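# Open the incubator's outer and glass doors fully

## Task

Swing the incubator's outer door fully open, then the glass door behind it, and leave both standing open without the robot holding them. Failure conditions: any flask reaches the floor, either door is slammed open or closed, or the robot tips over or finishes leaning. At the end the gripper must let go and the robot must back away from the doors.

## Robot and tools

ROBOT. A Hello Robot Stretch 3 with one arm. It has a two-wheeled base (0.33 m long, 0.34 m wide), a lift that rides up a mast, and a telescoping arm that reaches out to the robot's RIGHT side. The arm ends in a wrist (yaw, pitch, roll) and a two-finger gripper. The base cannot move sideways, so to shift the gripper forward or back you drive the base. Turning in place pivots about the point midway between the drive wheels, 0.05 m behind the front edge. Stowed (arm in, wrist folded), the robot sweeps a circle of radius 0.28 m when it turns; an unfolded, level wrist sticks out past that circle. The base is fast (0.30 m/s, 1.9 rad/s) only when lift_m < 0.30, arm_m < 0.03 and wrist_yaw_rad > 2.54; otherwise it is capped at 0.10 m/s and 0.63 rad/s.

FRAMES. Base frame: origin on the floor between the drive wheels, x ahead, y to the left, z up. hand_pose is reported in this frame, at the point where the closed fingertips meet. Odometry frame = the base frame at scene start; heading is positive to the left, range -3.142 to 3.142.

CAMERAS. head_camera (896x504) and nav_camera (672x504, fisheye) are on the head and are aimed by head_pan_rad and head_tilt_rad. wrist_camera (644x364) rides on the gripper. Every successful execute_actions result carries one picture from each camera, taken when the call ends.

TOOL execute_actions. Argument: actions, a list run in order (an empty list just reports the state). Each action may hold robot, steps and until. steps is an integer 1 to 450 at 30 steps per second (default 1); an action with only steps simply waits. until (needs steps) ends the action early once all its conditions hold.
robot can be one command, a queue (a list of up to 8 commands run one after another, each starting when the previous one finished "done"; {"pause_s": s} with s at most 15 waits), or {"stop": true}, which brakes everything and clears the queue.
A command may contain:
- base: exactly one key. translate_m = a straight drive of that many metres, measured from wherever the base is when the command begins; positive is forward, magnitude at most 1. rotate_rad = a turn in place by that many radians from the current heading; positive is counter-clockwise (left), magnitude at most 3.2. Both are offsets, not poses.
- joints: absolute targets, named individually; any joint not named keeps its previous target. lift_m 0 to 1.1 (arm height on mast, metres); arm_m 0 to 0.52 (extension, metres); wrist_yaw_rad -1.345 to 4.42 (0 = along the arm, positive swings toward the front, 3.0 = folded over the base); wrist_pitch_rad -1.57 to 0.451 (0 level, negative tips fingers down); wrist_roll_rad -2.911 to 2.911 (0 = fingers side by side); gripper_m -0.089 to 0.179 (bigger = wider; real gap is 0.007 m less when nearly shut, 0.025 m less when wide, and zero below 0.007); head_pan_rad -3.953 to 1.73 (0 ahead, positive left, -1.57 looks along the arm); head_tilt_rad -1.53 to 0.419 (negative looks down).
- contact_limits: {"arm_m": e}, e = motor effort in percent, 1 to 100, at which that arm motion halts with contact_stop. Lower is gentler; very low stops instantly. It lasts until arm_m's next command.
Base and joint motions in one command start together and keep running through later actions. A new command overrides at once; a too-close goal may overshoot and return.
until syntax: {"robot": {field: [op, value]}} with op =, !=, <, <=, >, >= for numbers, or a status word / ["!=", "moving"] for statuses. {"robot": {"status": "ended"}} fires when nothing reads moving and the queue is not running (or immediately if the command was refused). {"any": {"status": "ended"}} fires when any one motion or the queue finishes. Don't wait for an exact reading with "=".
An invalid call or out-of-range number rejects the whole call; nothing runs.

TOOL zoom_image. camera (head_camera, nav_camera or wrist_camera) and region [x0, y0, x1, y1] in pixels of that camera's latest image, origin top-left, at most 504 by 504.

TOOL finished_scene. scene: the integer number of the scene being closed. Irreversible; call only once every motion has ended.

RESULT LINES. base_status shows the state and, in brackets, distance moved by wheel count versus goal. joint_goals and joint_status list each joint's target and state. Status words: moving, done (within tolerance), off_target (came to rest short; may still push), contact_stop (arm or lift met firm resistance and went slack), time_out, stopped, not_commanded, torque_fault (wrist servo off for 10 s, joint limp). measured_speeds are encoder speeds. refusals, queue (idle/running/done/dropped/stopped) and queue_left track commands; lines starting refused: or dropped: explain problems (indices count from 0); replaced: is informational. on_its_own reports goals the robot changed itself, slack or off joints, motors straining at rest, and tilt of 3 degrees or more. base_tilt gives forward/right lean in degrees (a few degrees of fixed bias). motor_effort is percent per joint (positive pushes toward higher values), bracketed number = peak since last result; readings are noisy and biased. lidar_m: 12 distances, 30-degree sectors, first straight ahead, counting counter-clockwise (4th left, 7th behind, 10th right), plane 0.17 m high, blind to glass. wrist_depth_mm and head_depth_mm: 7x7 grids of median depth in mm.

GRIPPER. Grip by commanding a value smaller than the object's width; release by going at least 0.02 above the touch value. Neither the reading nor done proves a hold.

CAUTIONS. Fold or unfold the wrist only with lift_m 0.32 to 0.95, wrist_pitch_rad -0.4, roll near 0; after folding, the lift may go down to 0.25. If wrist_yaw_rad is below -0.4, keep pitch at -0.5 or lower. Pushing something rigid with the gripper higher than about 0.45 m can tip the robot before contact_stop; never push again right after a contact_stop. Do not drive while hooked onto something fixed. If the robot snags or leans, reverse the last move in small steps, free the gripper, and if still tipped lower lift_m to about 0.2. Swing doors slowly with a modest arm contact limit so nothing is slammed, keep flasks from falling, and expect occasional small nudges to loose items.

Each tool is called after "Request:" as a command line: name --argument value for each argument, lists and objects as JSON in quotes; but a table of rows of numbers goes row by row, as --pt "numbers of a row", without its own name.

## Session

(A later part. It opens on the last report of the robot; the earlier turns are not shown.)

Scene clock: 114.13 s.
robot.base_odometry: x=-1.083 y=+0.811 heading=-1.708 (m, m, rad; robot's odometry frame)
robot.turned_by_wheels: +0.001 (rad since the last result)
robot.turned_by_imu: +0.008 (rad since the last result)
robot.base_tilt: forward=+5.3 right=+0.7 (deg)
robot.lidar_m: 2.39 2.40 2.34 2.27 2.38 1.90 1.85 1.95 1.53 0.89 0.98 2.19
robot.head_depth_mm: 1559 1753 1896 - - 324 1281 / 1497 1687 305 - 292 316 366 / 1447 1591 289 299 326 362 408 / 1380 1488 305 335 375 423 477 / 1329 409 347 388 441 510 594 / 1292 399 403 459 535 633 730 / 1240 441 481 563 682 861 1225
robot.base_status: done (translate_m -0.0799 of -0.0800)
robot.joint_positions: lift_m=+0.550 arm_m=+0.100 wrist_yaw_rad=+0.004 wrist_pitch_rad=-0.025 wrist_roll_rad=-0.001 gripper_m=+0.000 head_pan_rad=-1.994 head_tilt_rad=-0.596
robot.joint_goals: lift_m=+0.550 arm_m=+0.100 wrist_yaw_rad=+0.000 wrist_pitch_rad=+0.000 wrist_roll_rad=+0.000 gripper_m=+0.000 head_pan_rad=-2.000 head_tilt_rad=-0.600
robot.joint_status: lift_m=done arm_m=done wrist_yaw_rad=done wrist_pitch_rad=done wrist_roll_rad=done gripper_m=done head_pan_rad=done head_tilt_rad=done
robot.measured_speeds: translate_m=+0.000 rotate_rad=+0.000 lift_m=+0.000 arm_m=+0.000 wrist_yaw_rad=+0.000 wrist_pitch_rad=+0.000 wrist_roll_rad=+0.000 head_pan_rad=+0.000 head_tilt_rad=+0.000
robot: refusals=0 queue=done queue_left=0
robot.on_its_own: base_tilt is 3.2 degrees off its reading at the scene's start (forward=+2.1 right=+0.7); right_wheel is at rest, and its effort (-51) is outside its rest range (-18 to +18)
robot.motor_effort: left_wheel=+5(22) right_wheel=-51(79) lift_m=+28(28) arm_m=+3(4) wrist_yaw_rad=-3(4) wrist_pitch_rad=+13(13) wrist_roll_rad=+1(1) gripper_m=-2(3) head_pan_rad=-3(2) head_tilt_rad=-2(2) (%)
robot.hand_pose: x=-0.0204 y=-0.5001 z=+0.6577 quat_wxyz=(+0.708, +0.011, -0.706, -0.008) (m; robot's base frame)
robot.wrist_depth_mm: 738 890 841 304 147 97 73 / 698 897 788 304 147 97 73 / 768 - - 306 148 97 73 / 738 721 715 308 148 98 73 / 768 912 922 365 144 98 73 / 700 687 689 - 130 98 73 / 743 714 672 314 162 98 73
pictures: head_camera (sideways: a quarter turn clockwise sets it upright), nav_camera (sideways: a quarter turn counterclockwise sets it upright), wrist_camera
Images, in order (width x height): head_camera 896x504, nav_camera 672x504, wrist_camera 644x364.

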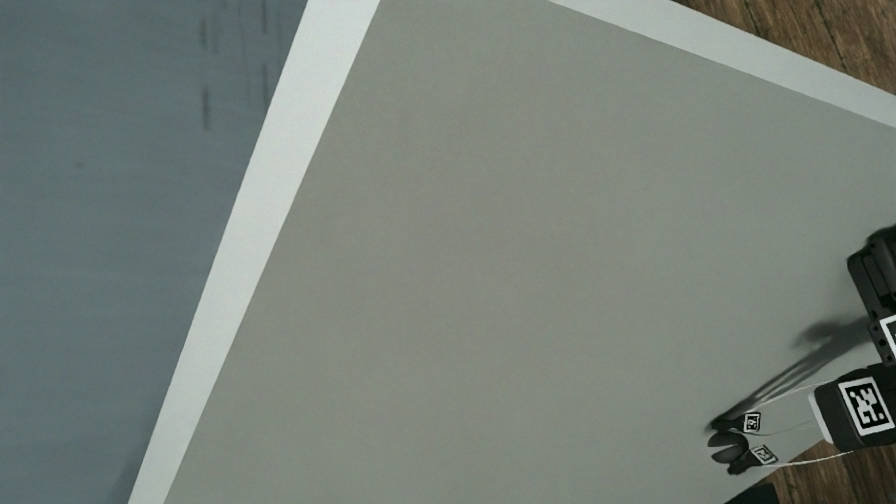

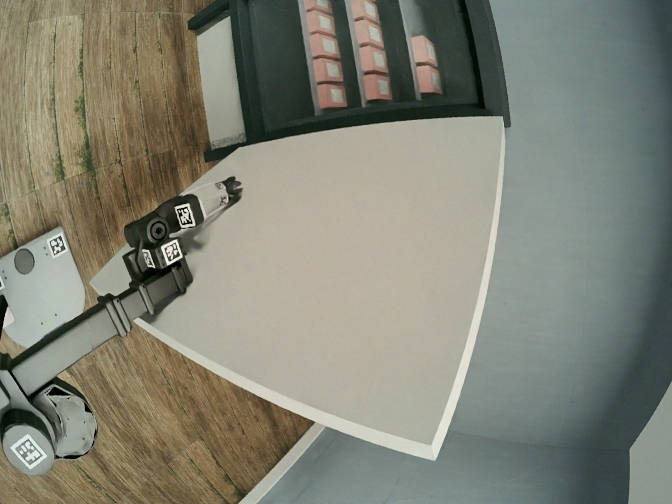

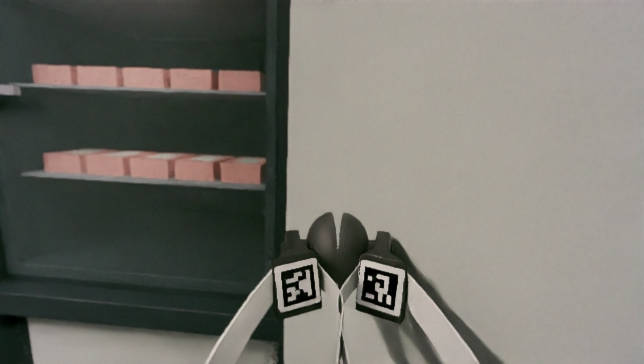

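Request:
execute_actions --actions '[{"robot":[{"base":{"translate_m":0.48},"joints":{"lift_m":0.655,"gripper_m":0.05,"head_pan_rad":-1.57,"head_tilt_rad":-0.5}},{"joints":{"arm_m":0.3}}],"steps":450,"until":{"robot":{"status":"ended"}}}]'

Scene clock: 123.33 s.
robot.base_odometry: x=-1.149 y=+0.336 heading=-1.709 (m, m, rad; robot's odometry frame)
robot.turned_by_wheels: -0.001 (rad since the last result)
robot.turned_by_imu: -0.002 (rad since the last result)
robot.base_tilt: forward=+2.1 right=+0.8 (deg)
robot.lidar_m: 2.44 2.10 2.28 2.25 2.36 2.38 2.32 2.06 0.96 0.96 0.95 2.24
robot.head_depth_mm: 1281 879 979 1035 1103 1155 1338 / 1278 881 1258 1230 1282 1251 - / 1285 882 1289 1195 1318 - 1304 / 1292 885 1286 1189 1265 1365 1329 / 1291 889 1282 1189 1314 1336 1333 / 1295 885 1070 1091 1197 1300 1326 / 1292 857 920 1045 1872 1592 1328
robot.base_status: done (translate_m +0.4800 of +0.4800)
robot.joint_positions: lift_m=+0.655 arm_m=+0.300 wrist_yaw_rad=+0.000 wrist_pitch_rad=-0.026 wrist_roll_rad=+0.002 gripper_m=+0.050 head_pan_rad=-1.577 head_tilt_rad=-0.507
robot.joint_goals: lift_m=+0.655 arm_m=+0.300 wrist_yaw_rad=+0.000 wrist_pitch_rad=+0.000 wrist_roll_rad=+0.000 gripper_m=+0.050 head_pan_rad=-1.570 head_tilt_rad=-0.500
robot.joint_status: lift_m=done arm_m=done wrist_yaw_rad=done wrist_pitch_rad=done wrist_roll_rad=done gripper_m=done head_pan_rad=done head_tilt_rad=done
robot.measured_speeds: translate_m=+0.000 rotate_rad=+0.000 lift_m=+0.000 arm_m=+0.000 wrist_yaw_rad=+0.000 wrist_pitch_rad=+0.000 wrist_roll_rad=+0.000 head_pan_rad=+0.000 head_tilt_rad=+0.000
robot: refusals=0 queue=done queue_left=0
robot.motor_effort: left_wheel=-1(16) right_wheel=-1(62) lift_m=+25(33) arm_m=+3(2) wrist_yaw_rad=+0(30) wrist_pitch_rad=+13(26) wrist_roll_rad=-1(1) gripper_m=+0(86) head_pan_rad=+3(29) head_tilt_rad=+1(10) (%)
robot.hand_pose: x=-0.0213 y=-0.7002 z=+0.7626 quat_wxyz=(+0.707, +0.010, -0.708, -0.009) (m; robot's base frame)
robot.wrist_depth_mm: 372 414 523 536 482 430 385 / - 425 628 821 817 623 387 / - 428 573 850 573 491 385 / - 407 625 895 869 572 398 / - 457 591 628 773 538 409 / - 456 518 514 - 489 422 / - 459 652 675 682 569 427
pictures: head_camera (sideways: a quarter turn clockwise sets it upright), nav_camera (sideways: a quarter turn counterclockwise sets it upright), wrist_camera
Images, in order (width x height): head_camera 896x504, nav_camera 672x504, wrist_camera 644x364.

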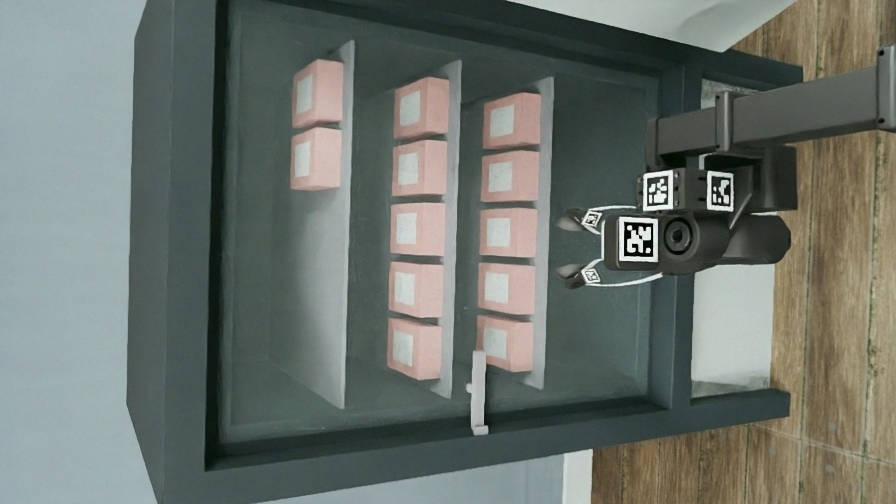

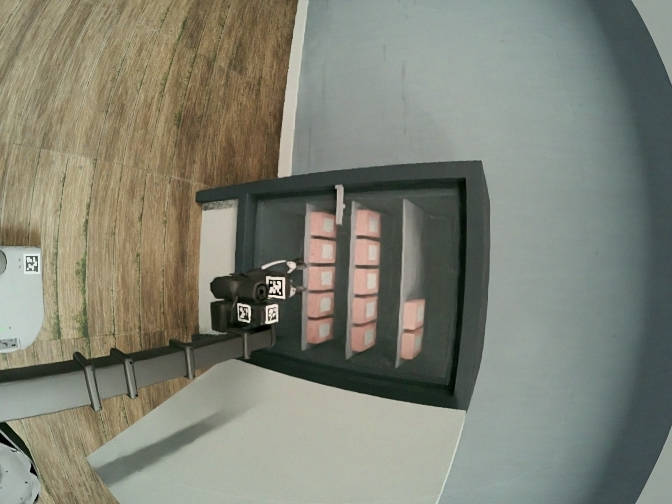

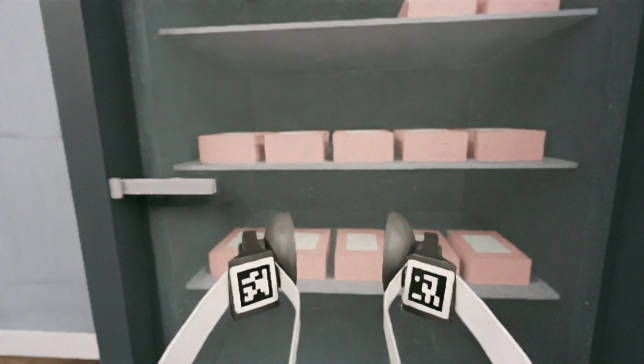

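Request:
execute_actions --actions '[{"robot":[{"base":{"translate_m":0.19},"joints":{"wrist_roll_rad":1.57}}],"steps":300,"until":{"robot":{"status":"ended"}}}]'

Scene clock: 128.23 s.
robot.base_odometry: x=-1.176 y=+0.148 heading=-1.709 (m, m, rad; robot's odometry frame)
robot.turned_by_wheels: +0.000 (rad since the last result)
robot.turned_by_imu: -0.001 (rad since the last result)
robot.base_tilt: forward=+2.1 right=+0.7 (deg)
robot.lidar_m: 2.25 1.92 2.28 2.24 2.35 2.58 2.51 2.08 0.99 0.92 1.59 2.25
robot.head_depth_mm: 1282 887 1327 1238 1321 1329 1337 / 1285 890 1305 1206 1325 1262 - / 1293 892 1298 1224 1319 - 1306 / 1296 897 1183 1130 1250 - 1328 / 1297 861 944 1036 1187 1353 1326 / 1306 1426 1565 1733 1868 1605 1334 / 1307 1424 1573 1741 1897 1604 1328
robot.base_status: done (translate_m +0.1900 of +0.1900)
robot.joint_positions: lift_m=+0.655 arm_m=+0.300 wrist_yaw_rad=+0.000 wrist_pitch_rad=-0.026 wrist_roll_rad=+1.568 gripper_m=+0.050 head_pan_rad=-1.577 head_tilt_rad=-0.507
robot.joint_goals: lift_m=+0.655 arm_m=+0.300 wrist_yaw_rad=+0.000 wrist_pitch_rad=+0.000 wrist_roll_rad=+1.570 gripper_m=+0.050 head_pan_rad=-1.570 head_tilt_rad=-0.500
robot.joint_status: lift_m=done arm_m=done wrist_yaw_rad=done wrist_pitch_rad=done wrist_roll_rad=done gripper_m=done head_pan_rad=done head_tilt_rad=done
robot.measured_speeds: translate_m=+0.000 rotate_rad=+0.000 lift_m=+0.000 arm_m=+0.000 wrist_yaw_rad=+0.000 wrist_pitch_rad=+0.000 wrist_roll_rad=+0.000 head_pan_rad=+0.000 head_tilt_rad=+0.000
robot: refusals=0 queue=done queue_left=0
robot.motor_effort: left_wheel=+0(3) right_wheel=+0(5) lift_m=+25(25) arm_m=+2(3) wrist_yaw_rad=-1(1) wrist_pitch_rad=+13(13) wrist_roll_rad=+2(2) gripper_m=+0(0) head_pan_rad=+3(3) head_tilt_rad=+2(2) (%)
robot.hand_pose: x=-0.0213 y=-0.7002 z=+0.7624 quat_wxyz=(+0.002, +0.000, -1.000, -0.014) (m; robot's base frame)
robot.wrist_depth_mm: 421 613 621 795 529 647 456 / 419 605 625 845 541 643 460 / 423 617 719 847 539 692 460 / 433 537 530 512 508 566 442 / 436 444 444 442 443 439 442 / 409 409 408 409 - - 871 / - - - - - - 942
pictures: head_camera (sideways: a quarter turn clockwise sets it upright), nav_camera (sideways: a quarter turn counterclockwise sets it upright), wrist_camera
Images, in order (width x height): head_camera 896x504, nav_camera 672x504, wrist_camera 644x364.

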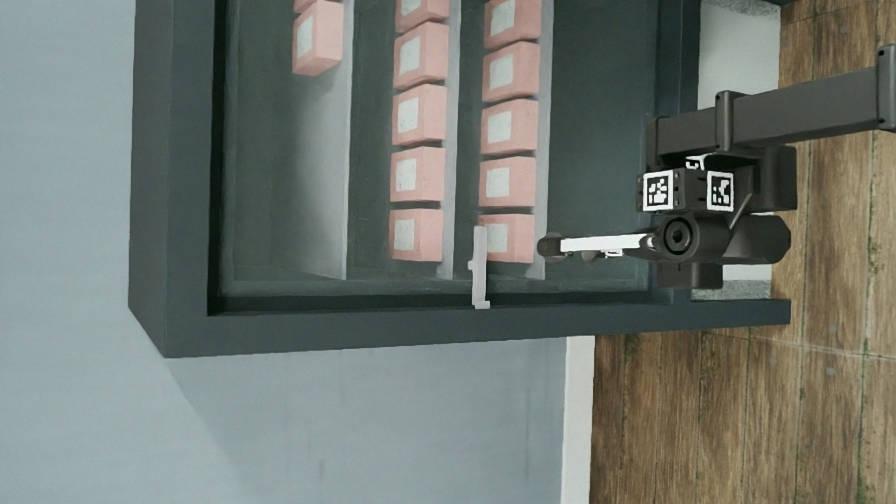

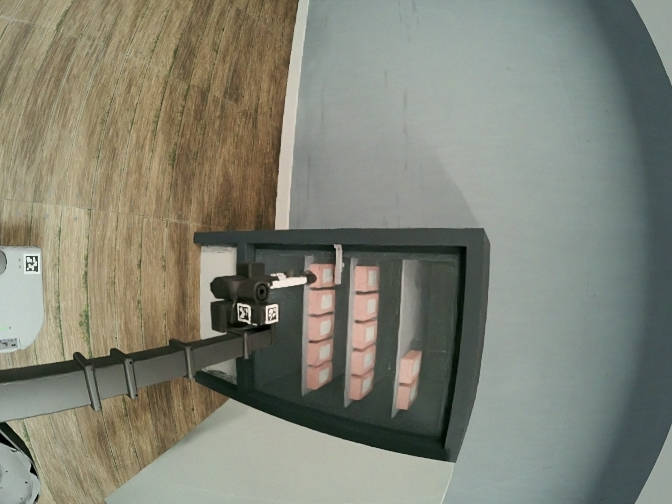

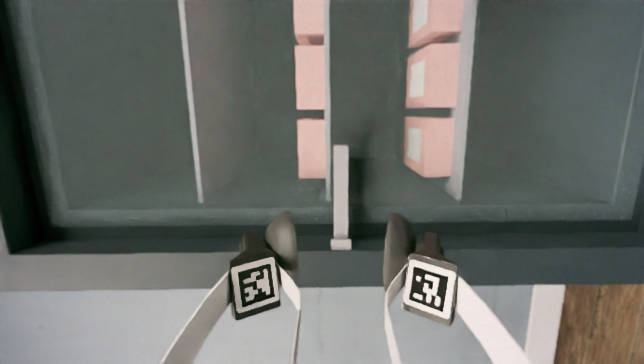

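Request:
execute_actions --actions '[{"robot":[{"base":{"translate_m":0.01},"joints":{"arm_m":0.43}}],"steps":300,"until":{"robot":{"status":"ended"}}}]'

Scene clock: 130.77 s.
robot.base_odometry: x=-1.177 y=+0.138 heading=-1.709 (m, m, rad; robot's odometry frame)
robot.turned_by_wheels: +0.000 (rad since the last result)
robot.turned_by_imu: +0.000 (rad since the last result)
robot.base_tilt: forward=+2.1 right=+0.7 (deg)
robot.lidar_m: 2.24 1.91 2.28 2.24 2.35 2.59 2.52 2.08 0.99 0.92 1.59 2.25
robot.head_depth_mm: 1284 883 1313 1235 1330 1327 1342 / 1290 890 1296 1209 1327 1261 - / 1292 891 1294 1198 1199 1364 1337 / 1300 894 1170 1109 1198 1363 1338 / 1295 887 933 1044 1189 1478 1329 / 1299 1416 1562 1736 1877 1595 1326 / 1307 1423 1548 1737 1865 1600 1326
robot.base_status: done (translate_m +0.0100 of +0.0100)
robot.joint_positions: lift_m=+0.655 arm_m=+0.430 wrist_yaw_rad=+0.000 wrist_pitch_rad=-0.026 wrist_roll_rad=+1.569 gripper_m=+0.050 head_pan_rad=-1.577 head_tilt_rad=-0.507
robot.joint_goals: lift_m=+0.655 arm_m=+0.430 wrist_yaw_rad=+0.000 wrist_pitch_rad=+0.000 wrist_roll_rad=+1.570 gripper_m=+0.050 head_pan_rad=-1.570 head_tilt_rad=-0.500
robot.joint_status: lift_m=done arm_m=done wrist_yaw_rad=done wrist_pitch_rad=done wrist_roll_rad=done gripper_m=done head_pan_rad=done head_tilt_rad=done
robot.measured_speeds: translate_m=+0.000 rotate_rad=+0.000 lift_m=+0.000 arm_m=+0.000 wrist_yaw_rad=+0.000 wrist_pitch_rad=+0.000 wrist_roll_rad=+0.000 head_pan_rad=+0.000 head_tilt_rad=+0.000
robot: refusals=0 queue=done queue_left=0
robot.motor_effort: left_wheel=+0(2) right_wheel=+0(5) lift_m=+24(25) arm_m=+2(1) wrist_yaw_rad=-2(0) wrist_pitch_rad=+13(13) wrist_roll_rad=+1(2) gripper_m=+0(0) head_pan_rad=+3(3) head_tilt_rad=+2(1) (%)
robot.hand_pose: x=-0.0213 y=-0.8302 z=+0.7624 quat_wxyz=(+0.001, +0.000, -1.000, -0.013) (m; robot's base frame)
robot.wrist_depth_mm: 421 363 629 680 680 326 460 / 418 394 624 711 674 337 457 / 418 398 617 721 687 345 462 / 416 417 476 408 449 366 437 / 315 313 337 315 328 312 313 / 301 298 304 275 - 285 286 / 278 276 277 276 276 275 274
pictures: head_camera (sideways: a quarter turn clockwise sets it upright), nav_camera (sideways: a quarter turn counterclockwise sets it upright), wrist_camera
Images, in order (width x height): head_camera 896x504, nav_camera 672x504, wrist_camera 644x364.

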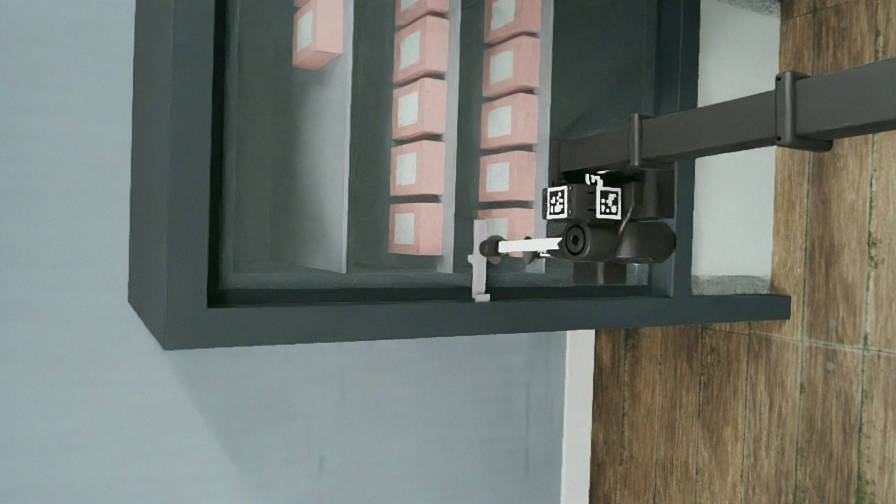

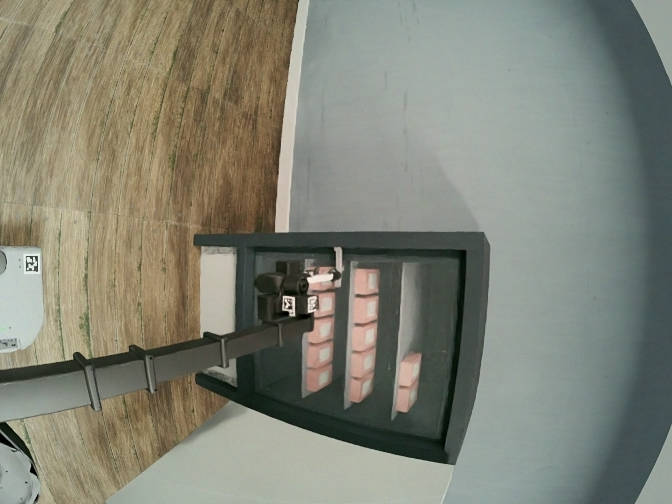

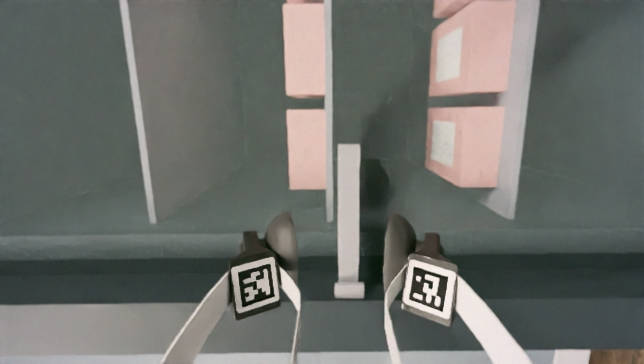

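Request:
execute_actions --actions '[{"robot":[{"joints":{"arm_m":0.52},"contact_limits":{"arm_m":10}}],"steps":200,"until":{"robot":{"status":"ended"}}},{"robot":{"joints":{"gripper_m":-0.04}},"steps":60}]'

Scene clock: 135.00 s.
robot.base_odometry: x=-1.177 y=+0.138 heading=-1.709 (m, m, rad; robot's odometry frame)
robot.turned_by_wheels: +0.000 (rad since the last result)
robot.turned_by_imu: -0.001 (rad since the last result)
robot.base_tilt: forward=+2.1 right=+0.7 (deg)
robot.lidar_m: 2.24 1.91 2.28 2.24 2.36 2.59 2.52 2.08 0.99 0.92 1.60 2.25
robot.head_depth_mm: 1288 885 1315 1240 1329 1329 1339 / 1290 887 1308 1208 1324 1255 - / 1294 891 1296 1193 - 1340 1339 / 1297 895 1166 1106 1271 1350 1334 / 1293 885 932 1046 1192 1479 1333 / 1303 1415 1563 1731 1879 1600 1329 / 1308 1429 1573 1726 1882 1595 1331
robot.base_status: done (translate_m +0.0100 of +0.0100)
robot.joint_positions: lift_m=+0.655 arm_m=+0.520 wrist_yaw_rad=+0.001 wrist_pitch_rad=-0.055 wrist_roll_rad=+1.569 gripper_m=-0.039 head_pan_rad=-1.577 head_tilt_rad=-0.507
robot.joint_goals: lift_m=+0.655 arm_m=+0.520 wrist_yaw_rad=+0.000 wrist_pitch_rad=+0.000 wrist_roll_rad=+1.570 gripper_m=-0.040 head_pan_rad=-1.570 head_tilt_rad=-0.500
robot.joint_status: lift_m=done arm_m=done wrist_yaw_rad=done wrist_pitch_rad=done wrist_roll_rad=done gripper_m=done head_pan_rad=done head_tilt_rad=done
robot.measured_speeds: translate_m=+0.000 rotate_rad=+0.000 lift_m=+0.000 arm_m=+0.000 wrist_yaw_rad=+0.000 wrist_pitch_rad=+0.000 wrist_roll_rad=+0.000 head_pan_rad=+0.000 head_tilt_rad=+0.000
robot: refusals=0 queue=done queue_left=0
robot.motor_effort: left_wheel=+0(0) right_wheel=-1(1) lift_m=+24(24) arm_m=+3(3) wrist_yaw_rad=-1(1) wrist_pitch_rad=+28(29) wrist_roll_rad=+0(1) gripper_m=-22(97) head_pan_rad=+3(3) head_tilt_rad=+2(2) (%)
robot.contact_limits: arm_m 10 (drawing in: default 15, maximum 24; extending or still: default 21, maximum 34)
robot.hand_pose: x=-0.0211 y=-0.9192 z=+0.7550 quat_wxyz=(+0.001, +0.000, -1.000, -0.028) (m; robot's base frame)
robot.wrist_depth_mm: 232 340 546 598 590 248 386 / 244 336 613 612 600 274 387 / 256 335 611 639 599 263 399 / 321 333 469 264 437 272 403 / 280 286 296 319 303 279 285 / 219 222 222 - 227 230 229 / 222 221 221 210 218 217 216
pictures: head_camera (sideways: a quarter turn clockwise sets it upright), nav_camera (sideways: a quarter turn counterclockwise sets it upright), wrist_camera
Images, in order (width x height): head_camera 896x504, nav_camera 672x504, wrist_camera 644x364.

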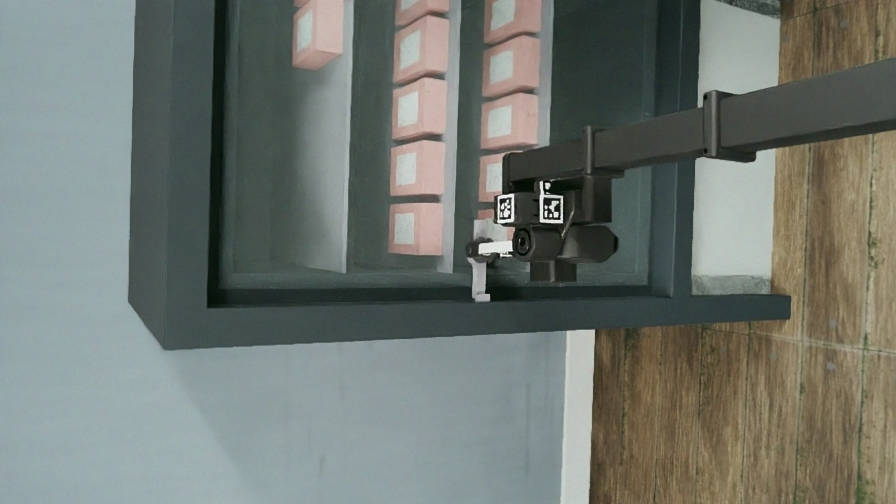

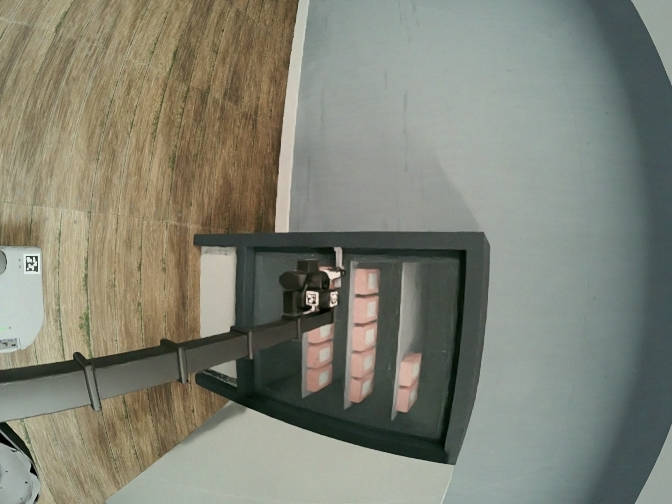

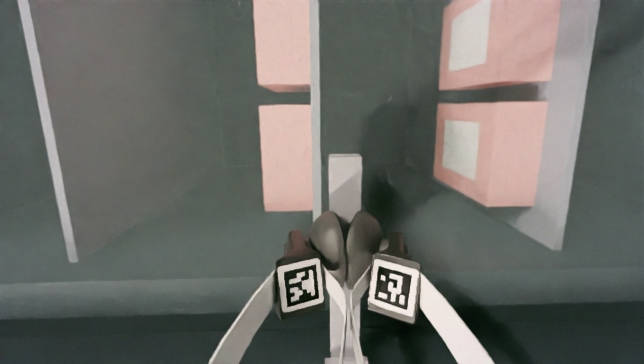

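Request:
execute_actions --actions '[{"robot":{"joints":{"wrist_roll_rad":0.6}},"steps":120,"until":{"robot":{"status":"ended"}}}]'

Scene clock: 136.33 s.
robot.base_odometry: x=-1.177 y=+0.138 heading=-1.709 (m, m, rad; robot's odometry frame)
robot.turned_by_wheels: +0.000 (rad since the last result)
robot.turned_by_imu: +0.000 (rad since the last result)
robot.base_tilt: forward=+2.1 right=+0.7 (deg)
robot.lidar_m: 2.25 1.91 2.28 2.24 2.35 2.59 2.52 2.08 0.99 0.92 1.60 2.24
robot.head_depth_mm: 1286 886 1317 1243 1330 1335 1339 / 1290 891 1314 1212 1326 1254 - / 1299 891 1302 1195 - 1344 1344 / 1303 895 1162 1113 1275 1349 1338 / 1301 882 932 1053 1183 1474 1330 / 1306 1425 1559 1722 1884 1609 1331 / 1304 1423 1561 1729 1889 1606 1326
robot.base_status: done (translate_m +0.0100 of +0.0100)
robot.joint_positions: lift_m=+0.655 arm_m=+0.520 wrist_yaw_rad=+0.011 wrist_pitch_rad=-0.039 wrist_roll_rad=+0.629 gripper_m=-0.039 head_pan_rad=-1.577 head_tilt_rad=-0.507
robot.joint_goals: lift_m=+0.655 arm_m=+0.520 wrist_yaw_rad=+0.000 wrist_pitch_rad=+0.000 wrist_roll_rad=+0.600 gripper_m=-0.040 head_pan_rad=-1.570 head_tilt_rad=-0.500
robot.joint_status: lift_m=done arm_m=done wrist_yaw_rad=done wrist_pitch_rad=done wrist_roll_rad=off_target gripper_m=done head_pan_rad=done head_tilt_rad=done
robot.measured_speeds: translate_m=+0.000 rotate_rad=+0.000 lift_m=+0.000 arm_m=+0.000 wrist_yaw_rad=+0.000 wrist_pitch_rad=+0.000 wrist_roll_rad=+0.000 head_pan_rad=+0.000 head_tilt_rad=+0.000
robot: refusals=0 queue=dropped queue_left=0
robot.motor_effort: left_wheel=+2(1) right_wheel=-7(7) lift_m=+25(24) arm_m=+2(2) wrist_yaw_rad=-11(11) wrist_pitch_rad=+19(28) wrist_roll_rad=-15(16) gripper_m=-20(22) head_pan_rad=+3(3) head_tilt_rad=+2(2) (%)
robot.contact_limits: arm_m 10 (drawing in: default 15, maximum 24; extending or still: default 21, maximum 34)
robot.hand_pose: x=-0.0186 y=-0.9198 z=+0.7594 quat_wxyz=(+0.454, +0.014, -0.891, -0.015) (m; robot's base frame)
robot.wrist_depth_mm: 194 219 323 576 588 235 546 / 191 201 346 613 247 240 573 / 167 204 248 401 251 606 443 / 164 189 214 265 642 485 299 / 173 171 218 232 511 333 266 / 914 176 191 - 330 285 269 / 956 184 182 228 289 281 409
pictures: head_camera (sideways: a quarter turn clockwise sets it upright), nav_camera (sideways: a quarter turn counterclockwise sets it upright), wrist_camera
Images, in order (width x height): head_camera 896x504, nav_camera 672x504, wrist_camera 644x364.

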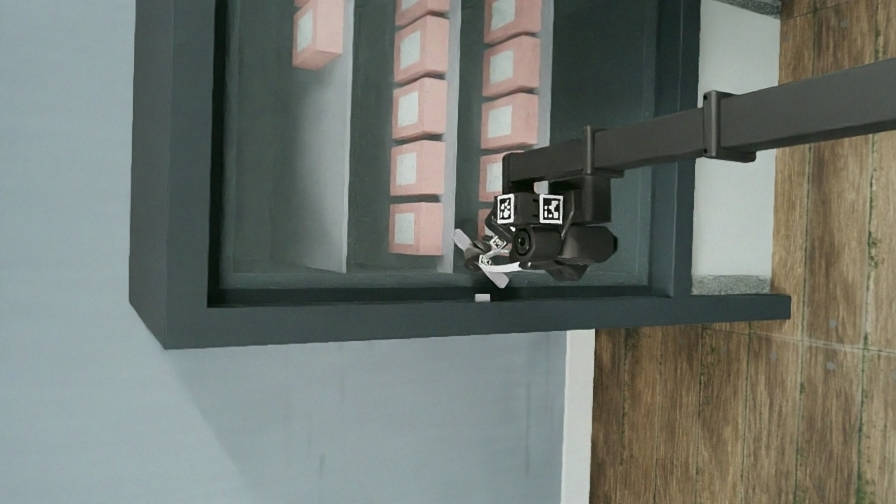

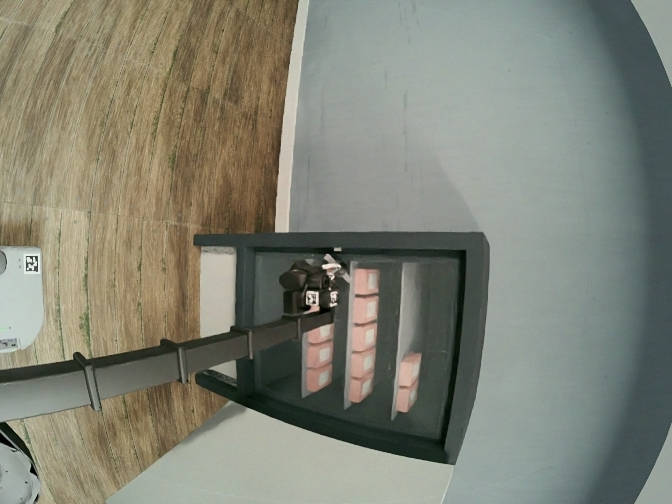

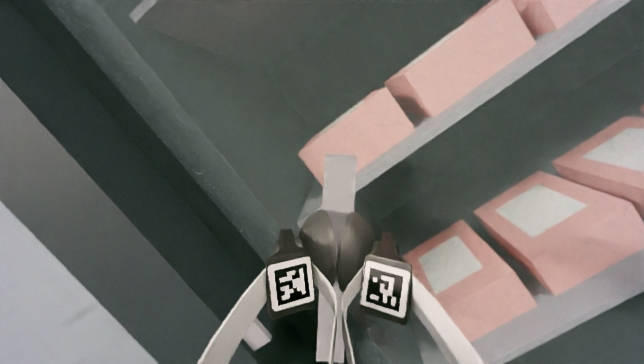

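Latch is clear. Pull.

Request:
execute_actions --actions '[{"robot":{"joints":{"wrist_roll_rad":0.65,"arm_m":0.34},"base":{"translate_m":-0.04},"contact_limits":{"arm_m":22}},"steps":200,"until":{"robot":{"status":"ended"}}},{"robot":{"joints":{"arm_m":0.22},"base":{"translate_m":-0.09},"contact_limits":{"arm_m":22}},"steps":200,"until":{"robot":{"status":"ended"}}}]'

Scene clock: 142.27 s.
robot.base_odometry: x=-1.159 y=+0.266 heading=-1.709 (m, m, rad; robot's odometry frame)
robot.turned_by_wheels: +0.000 (rad since the last result)
robot.turned_by_imu: -0.001 (rad since the last result)
robot.base_tilt: forward=+2.1 right=+0.8 (deg)
robot.lidar_m: 2.37 2.03 2.28 2.25 2.36 2.45 2.38 2.07 0.98 0.94 1.59 2.24
robot.head_depth_mm: 1281 883 1073 1116 1190 1255 1346 / 1291 882 1306 1241 1323 1261 - / 1288 885 1299 1203 1321 1253 - / 1290 892 1293 1193 1355 1266 1272 / 1295 893 1182 1147 1274 1345 1333 / 1298 886 945 1029 1167 1478 1339 / 1306 1389 1567 1721 1881 1604 1326
robot.base_status: done (translate_m -0.0900 of -0.0900)
robot.joint_positions: lift_m=+0.655 arm_m=+0.220 wrist_yaw_rad=-0.001 wrist_pitch_rad=-0.017 wrist_roll_rad=+0.650 gripper_m=-0.039 head_pan_rad=-1.577 head_tilt_rad=-0.507
robot.joint_goals: lift_m=+0.655 arm_m=+0.220 wrist_yaw_rad=+0.000 wrist_pitch_rad=+0.000 wrist_roll_rad=+0.650 gripper_m=-0.040 head_pan_rad=-1.570 head_tilt_rad=-0.500
robot.joint_status: lift_m=done arm_m=done wrist_yaw_rad=done wrist_pitch_rad=done wrist_roll_rad=done gripper_m=done head_pan_rad=done head_tilt_rad=done
robot.measured_speeds: translate_m=+0.000 rotate_rad=+0.000 lift_m=+0.000 arm_m=+0.000 wrist_yaw_rad=+0.000 wrist_pitch_rad=+0.000 wrist_roll_rad=+0.000 head_pan_rad=+0.000 head_tilt_rad=+0.000
robot: refusals=0 queue=done queue_left=0
robot.motor_effort: left_wheel=+0(21) right_wheel=-1(61) lift_m=+23(24) arm_m=-1(3) wrist_yaw_rad=+1(68) wrist_pitch_rad=+8(20) wrist_roll_rad=+0(15) gripper_m=-16(24) head_pan_rad=+2(3) head_tilt_rad=+2(2) (%)
robot.contact_limits: arm_m 22 (drawing in: default 15, maximum 24; extending or still: default 21, maximum 34)
robot.hand_pose: x=-0.0217 y=-0.6211 z=+0.7651 quat_wxyz=(+0.444, +0.004, -0.896, -0.008) (m; robot's base frame)
robot.wrist_depth_mm: 441 496 708 738 874 506 441 / 461 522 776 905 538 708 475 / - 505 657 948 923 563 524 / - 485 564 969 678 739 642 / - - 510 749 627 718 572 / - - 515 - 740 602 518 / - - - 563 658 542 490
pictures: head_camera (sideways: a quarter turn clockwise sets it upright), nav_camera (sideways: a quarter turn counterclockwise sets it upright), wrist_camera
Images, in order (width x height): head_camera 896x504, nav_camera 672x504, wrist_camera 644x364.

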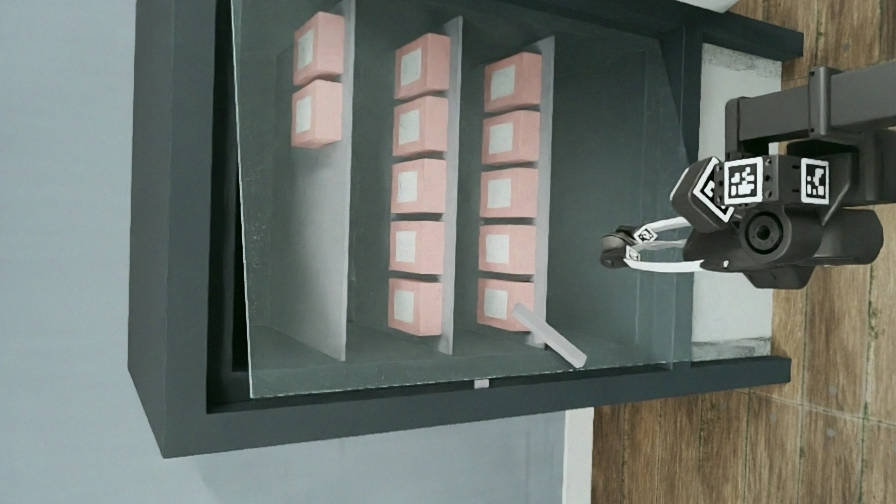

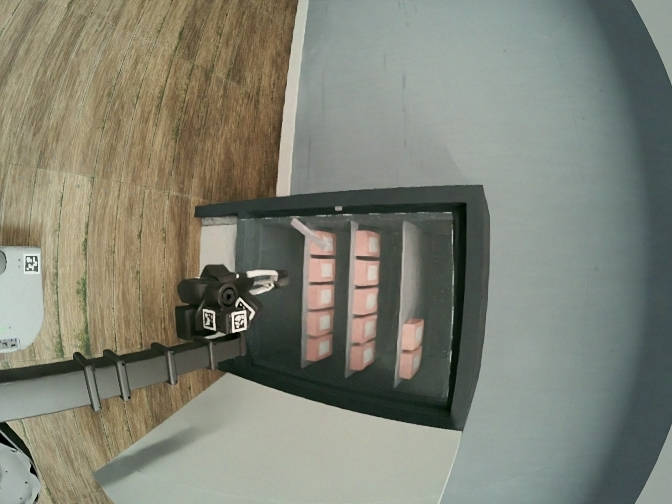

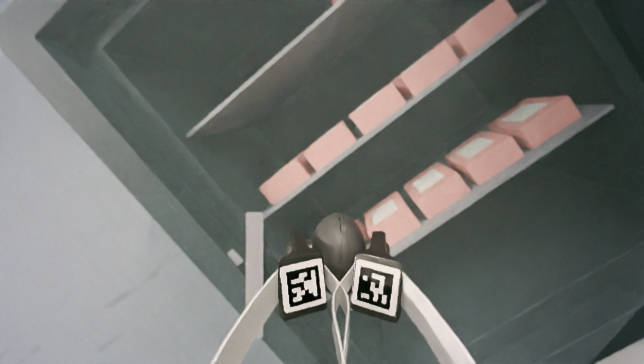

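Request:
execute_actions --actions '[{"robot":[{"base":{"translate_m":0.24},"joints":{"wrist_roll_rad":0.0,"lift_m":0.53}},{"joints":{"arm_m":0.40}},{"joints":{"wrist_pitch_rad":-0.1,"wrist_yaw_rad":-0.4}}],"steps":450,"until":{"robot":{"status":"ended"}}}]'

Scene clock: 150.30 s.
robot.base_odometry: x=-1.192 y=+0.029 heading=-1.709 (m, m, rad; robot's odometry frame)
robot.turned_by_wheels: +0.000 (rad since the last result)
robot.turned_by_imu: -0.001 (rad since the last result)
robot.base_tilt: forward=+2.1 right=+0.7 (deg)
robot.lidar_m: 2.13 1.81 2.28 2.22 2.35 2.70 2.63 2.08 1.00 0.92 1.60 2.18
robot.head_depth_mm: 1287 890 1324 1234 1325 1333 1338 / 1284 894 1312 1232 1287 1341 1346 / 1298 896 1108 1165 1345 - 1305 / 1301 921 948 1056 1188 1615 1336 / 1304 1421 1560 1722 1892 1603 1333 / 1299 1424 1562 1735 1881 1606 1327 / 1312 1437 1560 1734 1889 1599 1325
robot.base_status: done (translate_m +0.2400 of +0.2400)
robot.joint_positions: lift_m=+0.530 arm_m=+0.400 wrist_yaw_rad=-0.398 wrist_pitch_rad=-0.125 wrist_roll_rad=+0.002 gripper_m=-0.039 head_pan_rad=-1.577 head_tilt_rad=-0.506
robot.joint_goals: lift_m=+0.530 arm_m=+0.400 wrist_yaw_rad=-0.400 wrist_pitch_rad=-0.100 wrist_roll_rad=+0.000 gripper_m=-0.040 head_pan_rad=-1.570 head_tilt_rad=-0.500
robot.joint_status: lift_m=done arm_m=done wrist_yaw_rad=done wrist_pitch_rad=done wrist_roll_rad=done gripper_m=done head_pan_rad=done head_tilt_rad=done
robot.measured_speeds: translate_m=+0.000 rotate_rad=+0.000 lift_m=+0.000 arm_m=+0.000 wrist_yaw_rad=+0.000 wrist_pitch_rad=+0.000 wrist_roll_rad=+0.000 head_pan_rad=+0.000 head_tilt_rad=+0.000
robot: refusals=0 queue=done queue_left=0
robot.motor_effort: left_wheel=+0(15) right_wheel=-1(50) lift_m=+17(24) arm_m=+2(2) wrist_yaw_rad=-2(47) wrist_pitch_rad=+12(14) wrist_roll_rad=-1(4) gripper_m=-17(21) head_pan_rad=+3(3) head_tilt_rad=+1(2) (%)
robot.hand_pose: x=-0.1189 y=-0.7763 z=+0.6132 quat_wxyz=(+0.682, -0.096, -0.701, -0.183) (m; robot's base frame)
robot.wrist_depth_mm: 693 232 327 401 418 445 469 / 720 241 306 773 852 665 506 / 737 254 318 761 516 523 510 / 768 267 332 436 876 660 521 / 803 810 344 766 695 639 549 / 833 870 356 - 520 523 544 / 845 904 318 431 449 479 549
pictures: head_camera (sideways: a quarter turn clockwise sets it upright), nav_camera (sideways: a quarter turn counterclockwise sets it upright), wrist_camera
Images, in order (width x height): head_camera 896x504, nav_camera 672x504, wrist_camera 644x364.

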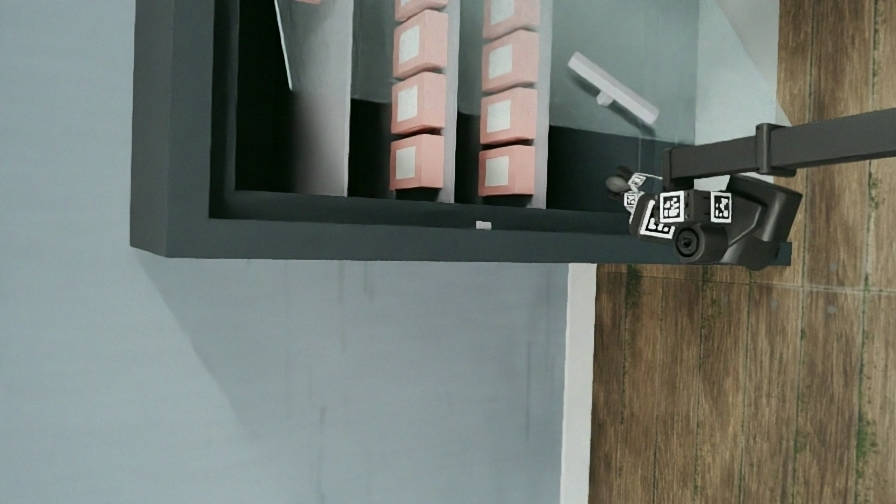

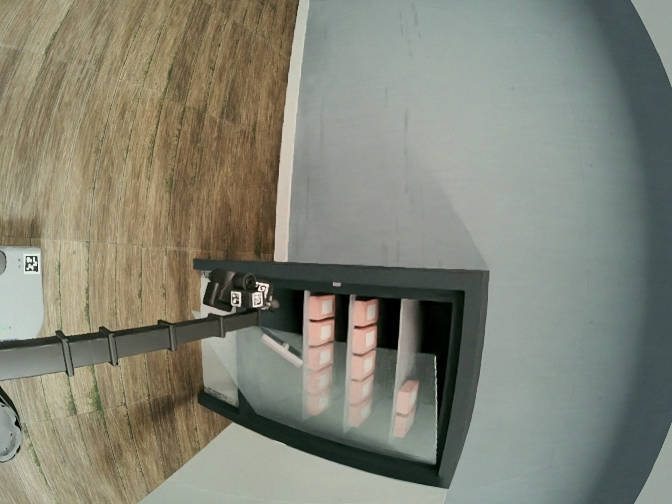

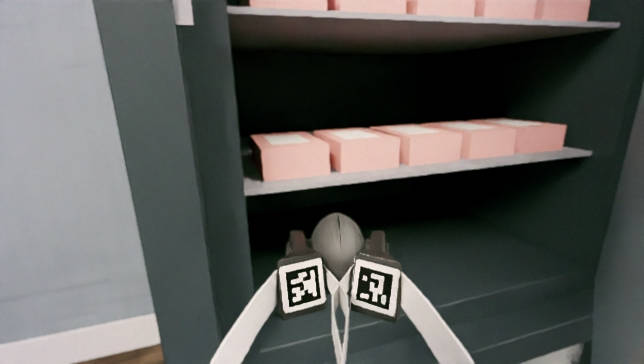

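Request:
execute_actions --actions '[{"robot":{"base":{"translate_m":-0.15}},"steps":200,"until":{"robot":{"status":"ended"}}}]'

Scene clock: 153.13 s.
robot.base_odometry: x=-1.172 y=+0.177 heading=-1.709 (m, m, rad; robot's odometry frame)
robot.turned_by_wheels: +0.000 (rad since the last result)
robot.turned_by_imu: +0.000 (rad since the last result)
robot.base_tilt: forward=+2.1 right=+0.8 (deg)
robot.lidar_m: 2.28 1.95 2.28 2.24 2.35 2.55 2.48 2.07 0.99 0.92 1.60 2.24
robot.head_depth_mm: 1283 884 1313 1236 1300 1323 1339 / 1283 887 1312 1232 1326 1323 1347 / 1292 889 1298 1201 1343 - 1304 / 1295 892 1286 1221 1320 1270 1337 / 1300 884 945 1042 1166 1326 1334 / 1298 1400 1538 1737 1880 1603 1342 / 1303 1427 1565 1726 1874 1603 1328
robot.base_status: done (translate_m -0.1500 of -0.1500)
robot.joint_positions: lift_m=+0.530 arm_m=+0.400 wrist_yaw_rad=-0.398 wrist_pitch_rad=-0.125 wrist_roll_rad=+0.002 gripper_m=-0.039 head_pan_rad=-1.577 head_tilt_rad=-0.506
robot.joint_goals: lift_m=+0.530 arm_m=+0.400 wrist_yaw_rad=-0.400 wrist_pitch_rad=-0.100 wrist_roll_rad=+0.000 gripper_m=-0.040 head_pan_rad=-1.570 head_tilt_rad=-0.500
robot.joint_status: lift_m=done arm_m=done wrist_yaw_rad=done wrist_pitch_rad=done wrist_roll_rad=done gripper_m=done head_pan_rad=done head_tilt_rad=done
robot.measured_speeds: translate_m=+0.000 rotate_rad=+0.000 lift_m=+0.000 arm_m=+0.000 wrist_yaw_rad=+0.000 wrist_pitch_rad=+0.000 wrist_roll_rad=+0.000 head_pan_rad=+0.000 head_tilt_rad=+0.000
robot: refusals=0 queue=done queue_left=0
robot.motor_effort: left_wheel=+0(3) right_wheel=+1(7) lift_m=+17(17) arm_m=+2(2) wrist_yaw_rad=-3(3) wrist_pitch_rad=+12(12) wrist_roll_rad=-1(1) gripper_m=-17(16) head_pan_rad=+3(3) head_tilt_rad=+1(2) (%)
robot.hand_pose: x=-0.1189 y=-0.7763 z=+0.6132 quat_wxyz=(+0.682, -0.096, -0.701, -0.183) (m; robot's base frame)
robot.wrist_depth_mm: 286 374 383 395 413 429 396 / 300 622 722 772 702 482 406 / 288 498 715 770 522 472 413 / 281 357 383 428 620 484 435 / 290 501 710 775 664 513 457 / 303 472 533 - 517 505 469 / 312 395 418 430 447 469 490
pictures: head_camera (sideways: a quarter turn clockwise sets it upright), nav_camera (sideways: a quarter turn counterclockwise sets it upright), wrist_camera
Images, in order (width x height): head_camera 896x504, nav_camera 672x504, wrist_camera 644x364.

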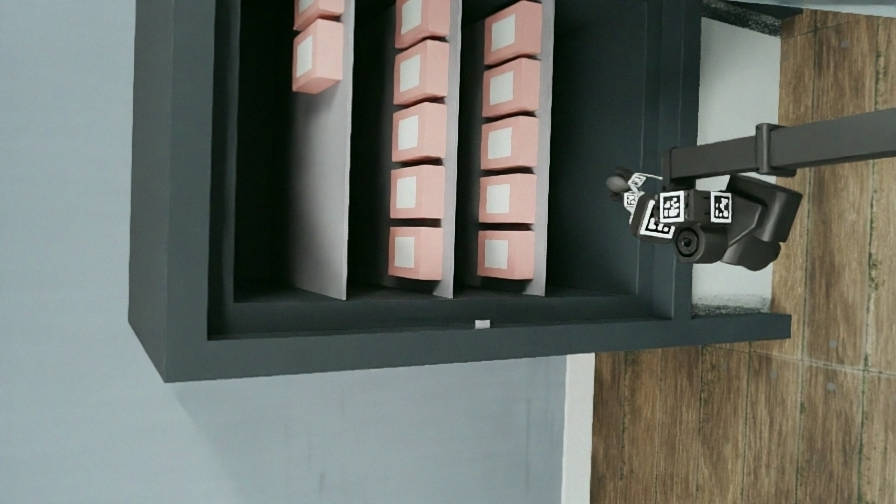

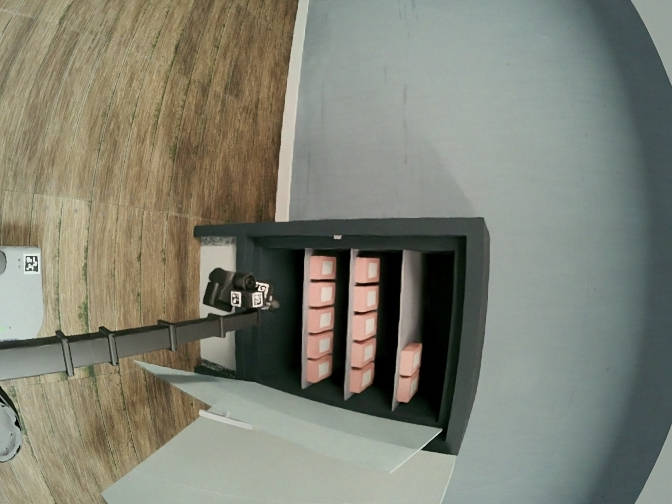

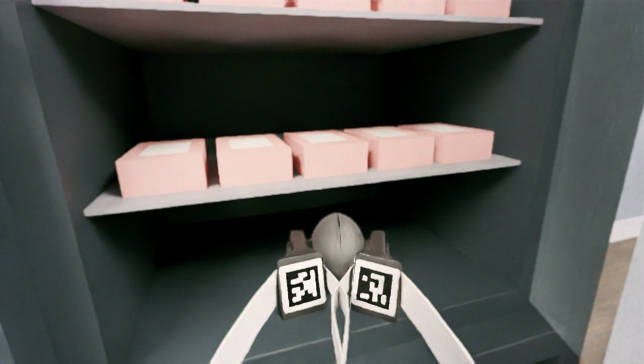

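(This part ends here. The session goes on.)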